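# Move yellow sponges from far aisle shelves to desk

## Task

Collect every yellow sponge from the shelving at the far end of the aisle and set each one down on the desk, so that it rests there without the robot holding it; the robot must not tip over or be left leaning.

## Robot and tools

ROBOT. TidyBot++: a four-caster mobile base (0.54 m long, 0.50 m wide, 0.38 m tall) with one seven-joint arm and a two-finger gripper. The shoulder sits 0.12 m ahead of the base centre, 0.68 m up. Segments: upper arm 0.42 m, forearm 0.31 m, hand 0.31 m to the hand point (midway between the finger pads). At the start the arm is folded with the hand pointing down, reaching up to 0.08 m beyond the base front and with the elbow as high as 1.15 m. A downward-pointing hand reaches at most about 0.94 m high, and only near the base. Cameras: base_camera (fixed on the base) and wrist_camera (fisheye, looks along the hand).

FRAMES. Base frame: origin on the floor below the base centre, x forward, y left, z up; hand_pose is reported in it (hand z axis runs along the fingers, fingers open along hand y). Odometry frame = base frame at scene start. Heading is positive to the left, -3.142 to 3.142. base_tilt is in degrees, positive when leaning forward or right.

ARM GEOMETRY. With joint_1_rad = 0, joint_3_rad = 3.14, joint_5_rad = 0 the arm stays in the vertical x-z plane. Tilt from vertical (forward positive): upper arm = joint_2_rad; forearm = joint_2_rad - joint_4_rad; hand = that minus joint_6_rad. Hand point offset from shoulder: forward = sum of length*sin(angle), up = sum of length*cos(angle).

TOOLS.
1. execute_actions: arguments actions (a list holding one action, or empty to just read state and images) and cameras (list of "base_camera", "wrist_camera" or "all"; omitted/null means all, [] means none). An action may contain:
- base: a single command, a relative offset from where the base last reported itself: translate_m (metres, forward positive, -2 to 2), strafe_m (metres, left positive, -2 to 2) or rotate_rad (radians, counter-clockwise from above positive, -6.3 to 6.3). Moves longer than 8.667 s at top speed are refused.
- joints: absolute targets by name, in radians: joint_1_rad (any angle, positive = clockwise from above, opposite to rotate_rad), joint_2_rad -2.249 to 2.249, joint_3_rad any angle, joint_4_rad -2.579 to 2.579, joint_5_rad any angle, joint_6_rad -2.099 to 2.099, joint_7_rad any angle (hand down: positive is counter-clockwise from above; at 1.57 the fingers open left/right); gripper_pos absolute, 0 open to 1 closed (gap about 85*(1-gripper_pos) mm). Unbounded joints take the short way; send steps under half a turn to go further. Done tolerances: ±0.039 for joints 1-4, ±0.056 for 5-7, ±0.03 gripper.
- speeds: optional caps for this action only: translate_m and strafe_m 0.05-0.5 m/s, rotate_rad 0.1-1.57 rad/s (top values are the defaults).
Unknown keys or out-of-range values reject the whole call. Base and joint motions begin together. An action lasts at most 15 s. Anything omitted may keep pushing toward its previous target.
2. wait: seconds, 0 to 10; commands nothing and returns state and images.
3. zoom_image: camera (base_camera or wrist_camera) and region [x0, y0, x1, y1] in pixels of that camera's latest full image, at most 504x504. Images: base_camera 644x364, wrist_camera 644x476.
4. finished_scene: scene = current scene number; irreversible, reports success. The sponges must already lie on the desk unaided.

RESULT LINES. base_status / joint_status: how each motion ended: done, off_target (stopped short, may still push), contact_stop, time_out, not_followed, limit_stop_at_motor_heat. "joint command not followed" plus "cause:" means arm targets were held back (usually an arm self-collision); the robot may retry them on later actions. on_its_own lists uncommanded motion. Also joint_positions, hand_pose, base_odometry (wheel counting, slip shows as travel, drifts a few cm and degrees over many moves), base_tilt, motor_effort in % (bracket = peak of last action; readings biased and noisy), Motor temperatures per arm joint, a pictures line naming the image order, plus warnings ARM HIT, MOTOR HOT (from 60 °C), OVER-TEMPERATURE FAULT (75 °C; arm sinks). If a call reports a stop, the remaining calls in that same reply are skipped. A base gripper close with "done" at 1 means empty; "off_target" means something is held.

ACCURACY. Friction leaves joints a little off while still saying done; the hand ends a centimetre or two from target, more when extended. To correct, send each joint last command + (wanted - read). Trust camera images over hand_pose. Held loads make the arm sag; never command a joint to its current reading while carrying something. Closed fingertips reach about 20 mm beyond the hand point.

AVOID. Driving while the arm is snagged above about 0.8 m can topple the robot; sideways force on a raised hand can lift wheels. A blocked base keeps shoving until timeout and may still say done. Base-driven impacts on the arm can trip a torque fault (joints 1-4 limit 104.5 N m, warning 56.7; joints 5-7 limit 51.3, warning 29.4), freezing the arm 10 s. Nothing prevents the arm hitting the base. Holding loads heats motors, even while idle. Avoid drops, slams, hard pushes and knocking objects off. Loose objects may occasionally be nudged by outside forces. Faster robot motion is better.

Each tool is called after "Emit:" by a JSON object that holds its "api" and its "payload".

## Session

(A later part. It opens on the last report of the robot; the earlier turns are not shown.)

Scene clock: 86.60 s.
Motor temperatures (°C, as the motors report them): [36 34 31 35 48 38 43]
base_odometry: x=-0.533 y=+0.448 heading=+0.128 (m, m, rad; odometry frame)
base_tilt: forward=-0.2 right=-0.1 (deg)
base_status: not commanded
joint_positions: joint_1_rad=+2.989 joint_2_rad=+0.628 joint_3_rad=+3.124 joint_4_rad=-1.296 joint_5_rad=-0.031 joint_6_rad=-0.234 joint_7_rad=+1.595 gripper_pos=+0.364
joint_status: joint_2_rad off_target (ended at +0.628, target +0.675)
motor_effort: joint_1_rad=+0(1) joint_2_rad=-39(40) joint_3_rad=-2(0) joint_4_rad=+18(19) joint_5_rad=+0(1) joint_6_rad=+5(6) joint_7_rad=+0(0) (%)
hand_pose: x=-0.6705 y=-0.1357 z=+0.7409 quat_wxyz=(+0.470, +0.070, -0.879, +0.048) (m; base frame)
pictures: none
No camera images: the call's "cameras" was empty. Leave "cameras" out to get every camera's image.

Emit:
{"api": "execute_actions", "payload": {"actions": [{"joints":{"gripper_pos":0,"joint_2_rad":0.63}}], "cameras": []}}

Emit:
{"api": "execute_actions", "payload": {"actions": [{"base":{"translate_m":0.5},"joints":{"joint_2_rad":0.3}}], "cameras": ["wrist_camera"]}}

Emit:
{"api": "execute_actions", "payload": {"actions": [{"base":{"strafe_m":-0.05},"joints":{"joint_1_rad":0.2,"joint_2_rad":0.18,"joint_4_rad":-2.15,"joint_6_rad":-0.07}}], "cameras": []}}

Emit:
{"api": "execute_actions", "payload": {"actions": [{"base":{"translate_m":1.0}}]}}

Scene clock: 91.43 s.
Motor temperatures (°C, as the motors report them): [36 34 31 35 48 38 43]
base_odometry: x=-0.533 y=+0.448 heading=+0.128 (m, m, rad; odometry frame)
base_tilt: forward=-0.2 right=-0.1 (deg)
base_status: not commanded
joint_positions: joint_1_rad=+2.989 joint_2_rad=+0.628 joint_3_rad=+3.124 joint_4_rad=-1.297 joint_5_rad=-0.031 joint_6_rad=-0.234 joint_7_rad=+1.595 gripper_pos=+0.000
joint_status: all done
motor_effort: joint_1_rad=+0(0) joint_2_rad=-43(44) joint_3_rad=-1(1) joint_4_rad=+21(21) joint_5_rad=+0(0) joint_6_rad=+7(7) joint_7_rad=+0(0) (%)
hand_pose: x=-0.6703 y=-0.1357 z=+0.7412 quat_wxyz=(+0.470, +0.070, -0.879, +0.048) (m; base frame)
pictures: none
No camera images: the call's "cameras" was empty. Leave "cameras" out to get every camera's image.

Scene clock: 93.87 s.
Motor temperatures (°C, as the motors report them): [36 34 31 35 48 38 43]
base_odometry: x=-0.037 y=+0.512 heading=+0.129 (m, m, rad; odometry frame)
base_tilt: forward=-0.1 right=-0.1 (deg)
base_status: done
joint_positions: joint_1_rad=+2.989 joint_2_rad=+0.300 joint_3_rad=+3.125 joint_4_rad=-1.293 joint_5_rad=-0.031 joint_6_rad=-0.234 joint_7_rad=+1.595 gripper_pos=+0.000
joint_status: all done
motor_effort: joint_1_rad=+0(2) joint_2_rad=-33(48) joint_3_rad=+0(2) joint_4_rad=+22(24) joint_5_rad=+0(0) joint_6_rad=+8(8) joint_7_rad=+0(0) (%)
hand_pose: x=-0.6097 y=-0.1262 z=+0.9979 quat_wxyz=(+0.608, +0.065, -0.789, +0.058) (m; base frame)
pictures: wrist_camera
camera_calibration (this result's frames):
wrist_camera: T_world_to_cam=[[-0.169137, 0.985074, 0.0319608, -0.0170008], [0.228816, 0.0707884, -0.970893, 1.17374], [-0.958664, -0.156901, -0.237373, -0.232172], [0, 0, 0, 1]] pos_world=[-0.494022, -0.102769, 1.08501]
Images, in order (width x height): wrist_camera 644x476.

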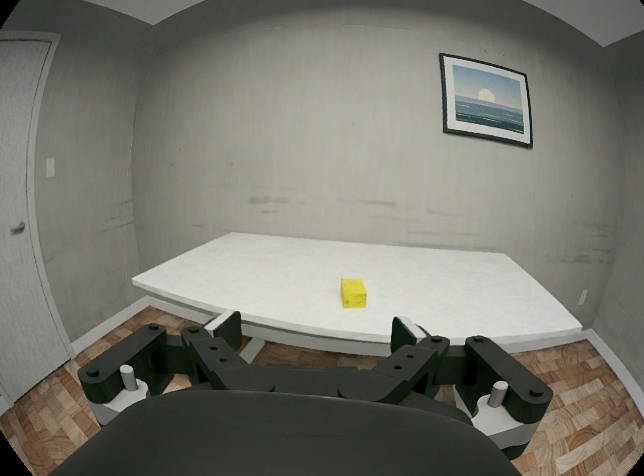

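Scene clock: 97.57 s.
Motor temperatures (°C, as the motors report them): [36 34 31 35 48 38 43]
base_odometry: x=-0.031 y=+0.462 heading=+0.129 (m, m, rad; odometry frame)
base_tilt: forward=-0.1 right=-0.1 (deg)
base_status: done
joint_positions: joint_1_rad=+0.215 joint_2_rad=+0.206 joint_3_rad=+3.129 joint_4_rad=-2.136 joint_5_rad=-0.031 joint_6_rad=-0.095 joint_7_rad=+1.595 gripper_pos=+0.000
joint_status: all done
motor_effort: joint_1_rad=+0(4) joint_2_rad=-24(35) joint_3_rad=+0(4) joint_4_rad=+16(23) joint_5_rad=+0(1) joint_6_rad=+5(9) joint_7_rad=+0(0) (%)
hand_pose: x=+0.6219 y=-0.1011 z=+0.6374 quat_wxyz=(+0.031, +0.933, -0.098, +0.344) (m; base frame)
pictures: none
No camera images: the call's "cameras" was empty. Leave "cameras" out to get every camera's image.

Scene clock: 100.83 s.
Motor temperatures (°C, as the motors report them): [36 34 31 35 48 38 43]
base_odometry: x=+0.961 y=+0.591 heading=+0.129 (m, m, rad; odometry frame)
base_tilt: forward=-0.1 right=-0.1 (deg)
base_status: done
joint_positions: joint_1_rad=+0.215 joint_2_rad=+0.198 joint_3_rad=+3.129 joint_4_rad=-2.141 joint_5_rad=-0.031 joint_6_rad=-0.091 joint_7_rad=+1.595 gripper_pos=+0.000
joint_status: not commanded
motor_effort: joint_1_rad=+1(0) joint_2_rad=-23(26) joint_3_rad=+0(2) joint_4_rad=+16(17) joint_5_rad=+0(0) joint_6_rad=+5(6) joint_7_rad=+0(0) (%)
hand_pose: x=+0.6211 y=-0.1009 z=+0.6405 quat_wxyz=(+0.032, +0.932, -0.098, +0.347) (m; base frame)
pictures: base_camera, wrist_camera
camera_calibration (this result's frames):
wrist_camera: T_world_to_cam=[[-0.183246, -0.982604, 0.0301606, -0.01099], [-0.737182, 0.117051, -0.665479, 0.952351], [0.650372, -0.14418, -0.745807, 0.194465], [0, 0, 0, 1]] pos_world=[0.573567, -0.0942342, 0.779134]
Images, in order (width x height): base_camera 644x364, wrist_camera 644x476.

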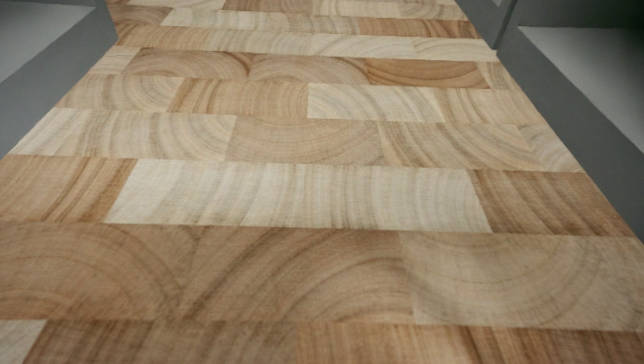

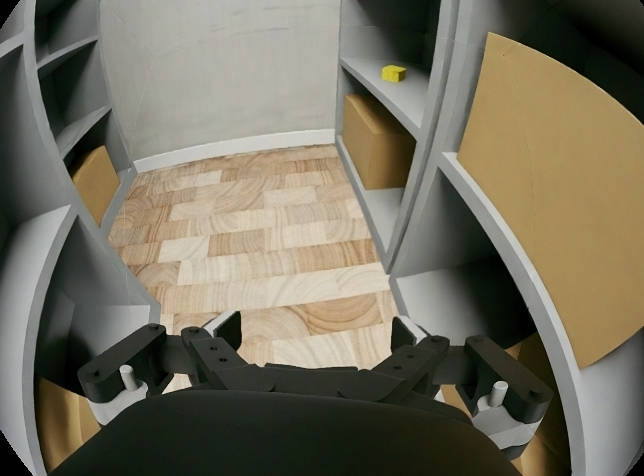

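Emit:
{"api": "execute_actions", "payload": {"actions": [{"base":{"translate_m":0.85}}], "cameras": []}}

Emit:
{"api": "execute_actions", "payload": {"actions": [{"base":{"strafe_m":-0.05},"joints":{"joint_1_rad":0.77}}]}}

Scene clock: 104.97 s.
Motor temperatures (°C, as the motors report them): [36 34 31 35 48 38 43]
base_odometry: x=+1.804 y=+0.700 heading=+0.129 (m, m, rad; odometry frame)
base_tilt: forward=-0.1 right=-0.1 (deg)
base_status: done
joint_positions: joint_1_rad=+0.215 joint_2_rad=+0.195 joint_3_rad=+3.129 joint_4_rad=-2.143 joint_5_rad=-0.031 joint_6_rad=-0.090 joint_7_rad=+1.595 gripper_pos=+0.000
joint_status: not commanded
motor_effort: joint_1_rad=+0(0) joint_2_rad=-22(26) joint_3_rad=-1(1) joint_4_rad=+16(17) joint_5_rad=+0(0) joint_6_rad=+5(6) joint_7_rad=+0(0) (%)
hand_pose: x=+0.6205 y=-0.1008 z=+0.6411 quat_wxyz=(+0.032, +0.932, -0.098, +0.348) (m; base frame)
pictures: none
No camera images: the call's "cameras" was empty. Leave "cameras" out to get every camera's image.

Scene clock: 106.77 s.
Motor temperatures (°C, as the motors report them): [36 34 31 35 48 38 43]
base_odometry: x=+1.811 y=+0.650 heading=+0.129 (m, m, rad; odometry frame)
base_tilt: forward=-0.1 right=-0.1 (deg)
base_status: done
joint_positions: joint_1_rad=+0.755 joint_2_rad=+0.195 joint_3_rad=+3.129 joint_4_rad=-2.143 joint_5_rad=-0.031 joint_6_rad=-0.090 joint_7_rad=+1.595 gripper_pos=+0.000
joint_status: all done
motor_effort: joint_1_rad=+1(3) joint_2_rad=-23(24) joint_3_rad=+0(3) joint_4_rad=+16(16) joint_5_rad=+0(0) joint_6_rad=+5(6) joint_7_rad=+0(0) (%)
hand_pose: x=+0.4976 y=-0.3440 z=+0.6411 quat_wxyz=(+0.123, +0.872, -0.343, +0.327) (m; base frame)
pictures: base_camera, wrist_camera
camera_calibration (this result's frames):
wrist_camera: T_world_to_cam=[[-0.661746, -0.749118, 0.0302361, 0.0459165], [-0.571843, 0.478244, -0.666542, 0.932862], [0.484859, -0.458372, -0.744854, 0.213893], [0, 0, 0, 1]] pos_world=[0.460128, -0.313696, 0.779723]
Images, in order (width x height): base_camera 644x364, wrist_camera 644x476.

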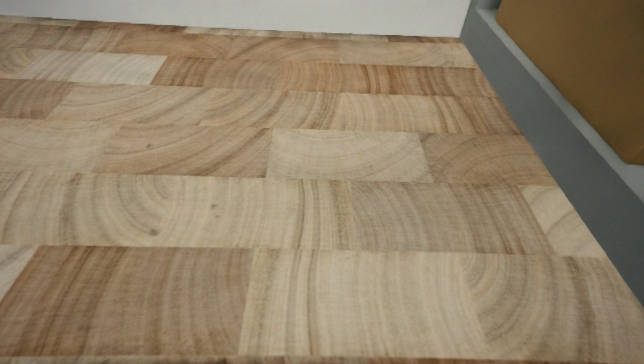

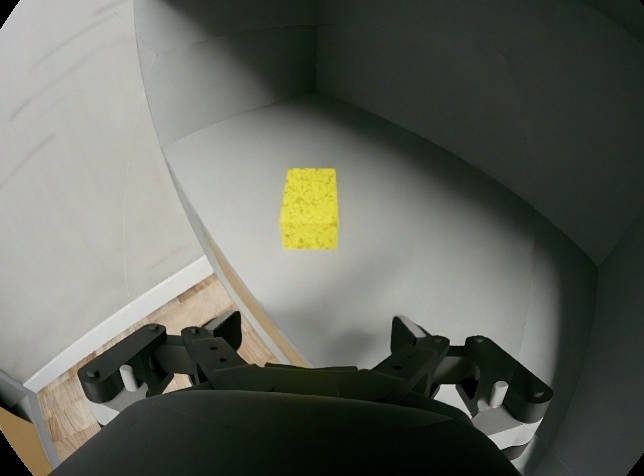

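Emit:
{"api": "execute_actions", "payload": {"actions": [{"base":{"translate_m":0.015},"joints":{"joint_2_rad":0.62,"joint_4_rad":-1.785,"joint_6_rad":0.035}}], "cameras": ["wrist_camera"]}}

Scene clock: 110.23 s.
Motor temperatures (°C, as the motors report them): [36 34 31 35 48 38 43]
base_odometry: x=+1.826 y=+0.652 heading=+0.129 (m, m, rad; odometry frame)
base_tilt: forward=-0.1 right=-0.1 (deg)
base_status: done
joint_positions: joint_1_rad=+0.756 joint_2_rad=+0.610 joint_3_rad=+3.129 joint_4_rad=-1.800 joint_5_rad=-0.031 joint_6_rad=+0.011 joint_7_rad=+1.595 gripper_pos=+0.000
joint_status: all done
motor_effort: joint_1_rad=+1(1) joint_2_rad=-36(37) joint_3_rad=-1(1) joint_4_rad=+16(17) joint_5_rad=+0(0) joint_6_rad=+6(6) joint_7_rad=+0(0) (%)
hand_pose: x=+0.6064 y=-0.4471 z=+0.5637 quat_wxyz=(+0.128, +0.866, -0.344, +0.340) (m; base frame)
pictures: wrist_camera
camera_calibration (this result's frames):
wrist_camera: T_world_to_cam=[[-0.66669, -0.744801, 0.0282053, 0.0490902], [-0.553662, 0.469552, -0.687735, 0.989819], [0.498982, -0.474122, -0.725414, 0.0296806], [0, 0, 0, 1]] pos_world=[0.565943, -0.414137, 0.700879]
Images, in order (width x height): wrist_camera 644x476.

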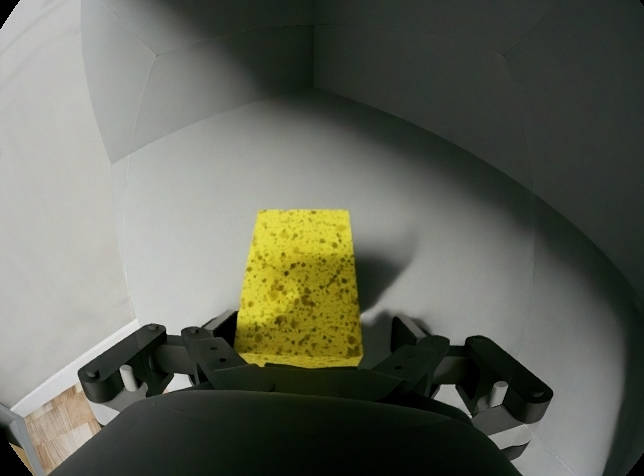

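Emit:
{"api": "execute_actions", "payload": {"actions": [{"base":{"translate_m":0.018},"joints":{"joint_2_rad":0.685,"joint_4_rad":-1.69,"joint_6_rad":-0.03}}], "cameras": ["wrist_camera"]}}

Emit:
{"api": "execute_actions", "payload": {"actions": [{"joints":{"gripper_pos":1}}], "cameras": []}}

Emit:
{"api": "execute_actions", "payload": {"actions": [{"base":{"strafe_m":0.05},"joints":{"joint_2_rad":0.1,"joint_4_rad":-2.1}}], "cameras": ["wrist_camera"]}}

Scene clock: 113.00 s.
Motor temperatures (°C, as the motors report them): [36 34 31 35 48 38 43]
base_odometry: x=+1.844 y=+0.654 heading=+0.129 (m, m, rad; odometry frame)
base_tilt: forward=-0.1 right=-0.1 (deg)
base_status: done
joint_positions: joint_1_rad=+0.759 joint_2_rad=+0.664 joint_3_rad=+3.129 joint_4_rad=-1.696 joint_5_rad=-0.031 joint_6_rad=-0.006 joint_7_rad=+1.595 gripper_pos=+0.000
joint_status: all done
motor_effort: joint_1_rad=+0(2) joint_2_rad=-39(40) joint_3_rad=-1(2) joint_4_rad=+16(17) joint_5_rad=+0(0) joint_6_rad=+6(7) joint_7_rad=+0(0) (%)
hand_pose: x=+0.6323 y=-0.4741 z=+0.5681 quat_wxyz=(+0.134, +0.860, -0.343, +0.354) (m; base frame)
pictures: wrist_camera
camera_calibration (this result's frames):
wrist_camera: T_world_to_cam=[[-0.669968, -0.74187, 0.0277667, 0.0498025], [-0.534484, 0.456049, -0.71158, 1.0149], [0.515237, -0.491577, -0.702056, -0.0246745], [0, 0, 0, 1]] pos_world=[0.588526, -0.438025, 0.703476]
Images, in order (width x height): wrist_camera 644x476.

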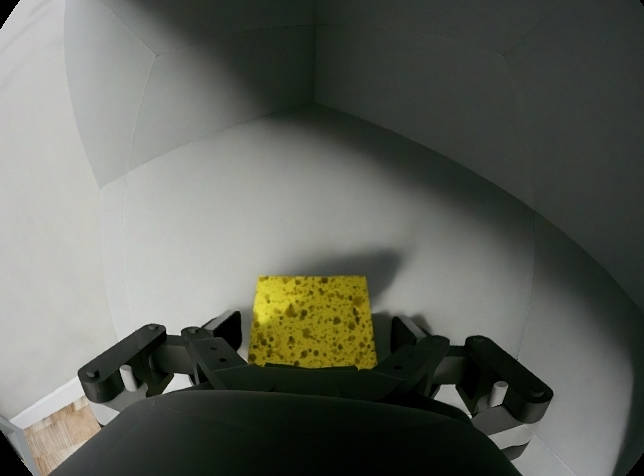

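Scene clock: 114.10 s.
Motor temperatures (°C, as the motors report them): [36 34 31 35 48 38 43]
base_odometry: x=+1.844 y=+0.654 heading=+0.129 (m, m, rad; odometry frame)
base_tilt: forward=-0.1 right=-0.1 (deg)
base_status: not commanded
joint_positions: joint_1_rad=+0.759 joint_2_rad=+0.665 joint_3_rad=+3.129 joint_4_rad=-1.692 joint_5_rad=-0.031 joint_6_rad=-0.006 joint_7_rad=+1.595 gripper_pos=+0.388
joint_status: gripper_pos off_target (ended at +0.388, target +1.000)
motor_effort: joint_1_rad=+0(1) joint_2_rad=-38(40) joint_3_rad=-1(1) joint_4_rad=+16(17) joint_5_rad=+0(0) joint_6_rad=+5(6) joint_7_rad=+0(0) (%)
hand_pose: x=+0.6335 y=-0.4752 z=+0.5693 quat_wxyz=(+0.134, +0.859, -0.343, +0.355) (m; base frame)
pictures: none
No camera images: the call's "cameras" was empty. Leave "cameras" out to get every camera's image.

Scene clock: 115.90 s.
Motor temperatures (°C, as the motors report them): [36 34 31 35 48 38 43]
base_odometry: x=+1.837 y=+0.704 heading=+0.129 (m, m, rad; odometry frame)
base_tilt: forward=-0.1 right=-0.1 (deg)
base_status: done
joint_positions: joint_1_rad=+0.761 joint_2_rad=+0.117 joint_3_rad=+3.129 joint_4_rad=-2.089 joint_5_rad=-0.031 joint_6_rad=-0.010 joint_7_rad=+1.595 gripper_pos=+0.388
joint_status: all done
motor_effort: joint_1_rad=+0(4) joint_2_rad=-23(40) joint_3_rad=+0(3) joint_4_rad=+18(19) joint_5_rad=+0(0) joint_6_rad=+7(7) joint_7_rad=+0(0) (%)
hand_pose: x=+0.5235 y=-0.3737 z=+0.7258 quat_wxyz=(+0.161, +0.832, -0.330, +0.416) (m; base frame)
pictures: wrist_camera
camera_calibration (this result's frames):
wrist_camera: T_world_to_cam=[[-0.673259, -0.73854, 0.0357836, 0.0441833], [-0.454368, 0.375056, -0.808011, 1.02098], [0.583328, -0.56026, -0.588079, 0.047421], [0, 0, 0, 1]] pos_world=[0.465984, -0.323724, 0.851267]
Images, in order (width x height): wrist_camera 644x476.

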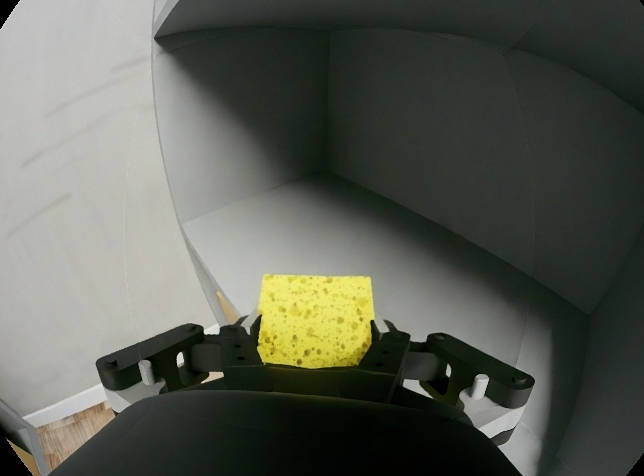

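Emit:
{"api": "execute_actions", "payload": {"actions": [{"joints":{"joint_1_rad":0}}], "cameras": []}}

Emit:
{"api": "execute_actions", "payload": {"actions": [{"base":{"translate_m":-1.7}}], "cameras": ["base_camera"]}}

Emit:
{"api": "execute_actions", "payload": {"actions": [{"base":{"translate_m":-0.75},"joints":{"joint_1_rad":-3.05,"joint_2_rad":0.35,"joint_4_rad":-1.3,"joint_6_rad":-0.61}}], "cameras": ["wrist_camera"]}}

Emit:
{"api": "execute_actions", "payload": {"actions": [{"joints":{"joint_2_rad":0.47}}], "cameras": []}}

Scene clock: 120.67 s.
Motor temperatures (°C, as the motors report them): [36 34 31 35 48 38 43]
base_odometry: x=+1.837 y=+0.704 heading=+0.129 (m, m, rad; odometry frame)
base_tilt: forward=-0.1 right=-0.1 (deg)
base_status: not commanded
joint_positions: joint_1_rad=+0.015 joint_2_rad=+0.117 joint_3_rad=+3.129 joint_4_rad=-2.089 joint_5_rad=-0.031 joint_6_rad=-0.010 joint_7_rad=+1.595 gripper_pos=+0.388
joint_status: all done
motor_effort: joint_1_rad=+0(2) joint_2_rad=-23(23) joint_3_rad=+0(1) joint_4_rad=+18(19) joint_5_rad=+0(0) joint_6_rad=+7(7) joint_7_rad=+0(0) (%)
hand_pose: x=+0.6697 y=-0.0001 z=+0.7258 quat_wxyz=(-0.002, +0.895, -0.005, +0.446) (m; base frame)
pictures: none
No camera images: the call's "cameras" was empty. Leave "cameras" out to get every camera's image.

Scene clock: 125.40 s.
Motor temperatures (°C, as the motors report them): [36 34 31 35 48 38 43]
base_odometry: x=+0.151 y=+0.486 heading=+0.129 (m, m, rad; odometry frame)
base_tilt: forward=-0.1 right=-0.1 (deg)
base_status: done
joint_positions: joint_1_rad=+0.015 joint_2_rad=+0.115 joint_3_rad=+3.129 joint_4_rad=-2.092 joint_5_rad=-0.031 joint_6_rad=-0.011 joint_7_rad=+1.595 gripper_pos=+0.388
joint_status: not commanded
motor_effort: joint_1_rad=+0(1) joint_2_rad=-21(25) joint_3_rad=+0(0) joint_4_rad=+19(19) joint_5_rad=+0(0) joint_6_rad=+7(7) joint_7_rad=+0(0) (%)
hand_pose: x=+0.6682 y=+0.0000 z=+0.7254 quat_wxyz=(-0.002, +0.895, -0.005, +0.446) (m; base frame)
pictures: base_camera
Images, in order (width x height): base_camera 644x364.

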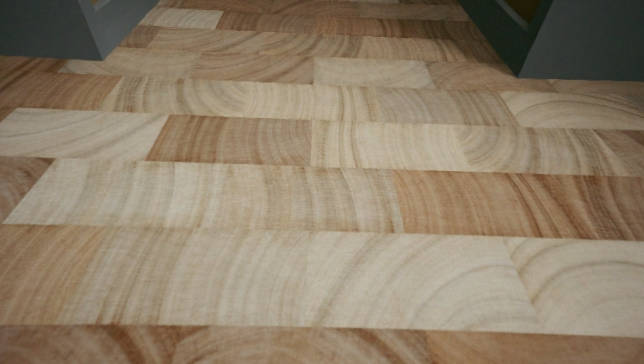

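Scene clock: 129.27 s.
Motor temperatures (°C, as the motors report them): [36 34 31 35 48 38 43]
base_odometry: x=-0.593 y=+0.390 heading=+0.128 (m, m, rad; odometry frame)
base_tilt: forward=-0.2 right=-0.1 (deg)
base_status: done
joint_positions: joint_1_rad=-3.039 joint_2_rad=+0.326 joint_3_rad=+3.129 joint_4_rad=-1.316 joint_5_rad=-0.031 joint_6_rad=-0.586 joint_7_rad=+1.595 gripper_pos=+0.388
joint_status: all done
motor_effort: joint_1_rad=+0(3) joint_2_rad=-34(33) joint_3_rad=-1(2) joint_4_rad=+21(22) joint_5_rad=+0(0) joint_6_rad=+7(7) joint_7_rad=+0(0) (%)
hand_pose: x=-0.5732 y=+0.0568 z=+0.8683 quat_wxyz=(-0.441, +0.038, +0.897, +0.010) (m; base frame)
pictures: wrist_camera
camera_calibration (this result's frames):
wrist_camera: T_world_to_cam=[[0.0642303, 0.997575, 0.0268241, -0.0495021], [0.597616, -0.0169238, -0.801604, 1.096], [-0.799206, 0.0675178, -0.597253, 0.191951], [0, 0, 0, 1]] pos_world=[-0.498402, 0.0549705, 0.994533]
Images, in order (width x height): wrist_camera 644x476.

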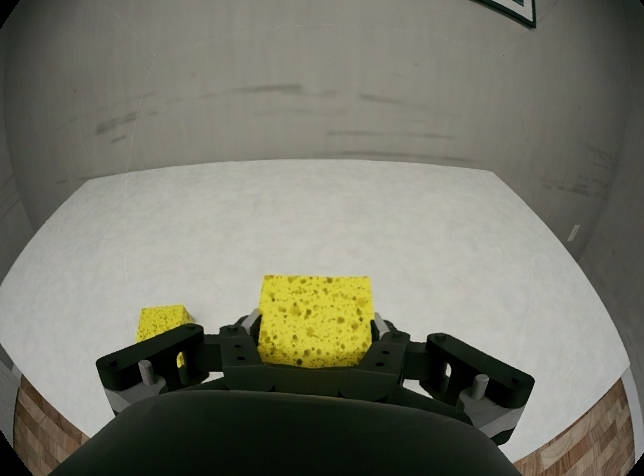

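Scene clock: 130.33 s.
Motor temperatures (°C, as the motors report them): [36 34 31 35 48 38 43]
base_odometry: x=-0.593 y=+0.390 heading=+0.129 (m, m, rad; odometry frame)
base_tilt: forward=-0.2 right=-0.1 (deg)
base_status: not commanded
joint_positions: joint_1_rad=-3.039 joint_2_rad=+0.470 joint_3_rad=+3.129 joint_4_rad=-1.308 joint_5_rad=-0.031 joint_6_rad=-0.589 joint_7_rad=+1.595 gripper_pos=+0.388
joint_status: all done
motor_effort: joint_1_rad=+1(0) joint_2_rad=-36(43) joint_3_rad=-1(0) joint_4_rad=+21(22) joint_5_rad=+0(0) joint_6_rad=+6(6) joint_7_rad=+0(0) (%)
hand_pose: x=-0.5944 y=+0.0590 z=+0.7698 quat_wxyz=(-0.378, +0.041, +0.925, +0.006) (m; base frame)
pictures: none
No camera images: the call's "cameras" was empty. Leave "cameras" out to get every camera's image.

Emit:
{"api": "execute_actions", "payload": {"actions": [{"joints":{"joint_2_rad":0.51}}], "cameras": []}}

Emit:
{"api": "execute_actions", "payload": {"actions": [{"joints":{"gripper_pos":0}}], "cameras": []}}

Emit:
{"api": "execute_actions", "payload": {"actions": [{"joints":{"joint_2_rad":0.1,"joint_6_rad":-1.0}}], "cameras": ["wrist_camera"]}}

Scene clock: 133.07 s.
Motor temperatures (°C, as the motors report them): [36 35 31 35 48 38 43]
base_odometry: x=-0.593 y=+0.390 heading=+0.129 (m, m, rad; odometry frame)
base_tilt: forward=-0.2 right=-0.1 (deg)
base_status: not commanded
joint_positions: joint_1_rad=-3.039 joint_2_rad=+0.492 joint_3_rad=+3.129 joint_4_rad=-1.305 joint_5_rad=-0.031 joint_6_rad=-0.589 joint_7_rad=+1.595 gripper_pos=+0.388
joint_status: all done
motor_effort: joint_1_rad=+0(1) joint_2_rad=-37(40) joint_3_rad=-1(1) joint_4_rad=+19(21) joint_5_rad=-1(1) joint_6_rad=+5(6) joint_7_rad=+0(0) (%)
hand_pose: x=-0.5972 y=+0.0593 z=+0.7557 quat_wxyz=(-0.369, +0.041, +0.928, +0.006) (m; base frame)
pictures: none
No camera images: the call's "cameras" was empty. Leave "cameras" out to get every camera's image.

Scene clock: 134.17 s.
Motor temperatures (°C, as the motors report them): [36 35 31 35 48 38 43]
base_odometry: x=-0.593 y=+0.390 heading=+0.129 (m, m, rad; odometry frame)
base_tilt: forward=-0.2 right=-0.1 (deg)
base_status: not commanded
joint_positions: joint_1_rad=-3.039 joint_2_rad=+0.493 joint_3_rad=+3.129 joint_4_rad=-1.304 joint_5_rad=-0.031 joint_6_rad=-0.589 joint_7_rad=+1.595 gripper_pos=+0.000
joint_status: all done
motor_effort: joint_1_rad=+0(1) joint_2_rad=-38(39) joint_3_rad=-1(0) joint_4_rad=+21(20) joint_5_rad=+0(0) joint_6_rad=+6(6) joint_7_rad=+0(0) (%)
hand_pose: x=-0.5975 y=+0.0593 z=+0.7554 quat_wxyz=(-0.369, +0.041, +0.928, +0.006) (m; base frame)
pictures: none
No camera images: the call's "cameras" was empty. Leave "cameras" out to get every camera's image.

Scene clock: 135.73 s.
Motor temperatures (°C, as the motors report them): [36 35 31 35 48 38 43]
base_odometry: x=-0.593 y=+0.390 heading=+0.129 (m, m, rad; odometry frame)
base_tilt: forward=-0.2 right=-0.1 (deg)
base_status: not commanded
joint_positions: joint_1_rad=-3.039 joint_2_rad=+0.099 joint_3_rad=+3.129 joint_4_rad=-1.302 joint_5_rad=-0.031 joint_6_rad=-0.977 joint_7_rad=+1.595 gripper_pos=+0.000
joint_status: all done
motor_effort: joint_1_rad=+1(1) joint_2_rad=-24(42) joint_3_rad=-1(1) joint_4_rad=+21(22) joint_5_rad=-1(1) joint_6_rad=+6(6) joint_7_rad=+0(0) (%)
hand_pose: x=-0.4458 y=+0.0418 z=+0.9288 quat_wxyz=(-0.373, +0.034, +0.927, +0.005) (m; base frame)
pictures: wrist_camera
camera_calibration (this result's frames):
wrist_camera: T_world_to_cam=[[0.0470925, 0.998577, 0.025014, -0.0502628], [0.711054, -0.0159242, -0.702957, 1.02702], [-0.701559, 0.0508903, -0.710792, 0.480549], [0, 0, 0, 1]] pos_world=[-0.390769, 0.0420905, 1.06478]
Images, in order (width x height): wrist_camera 644x476.

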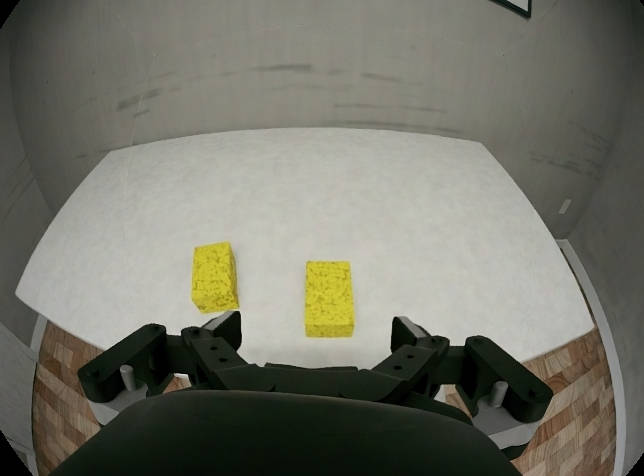

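Emit:
{"api": "finished_scene", "payload": {"scene": 1}}

The scene is finished: the task was done.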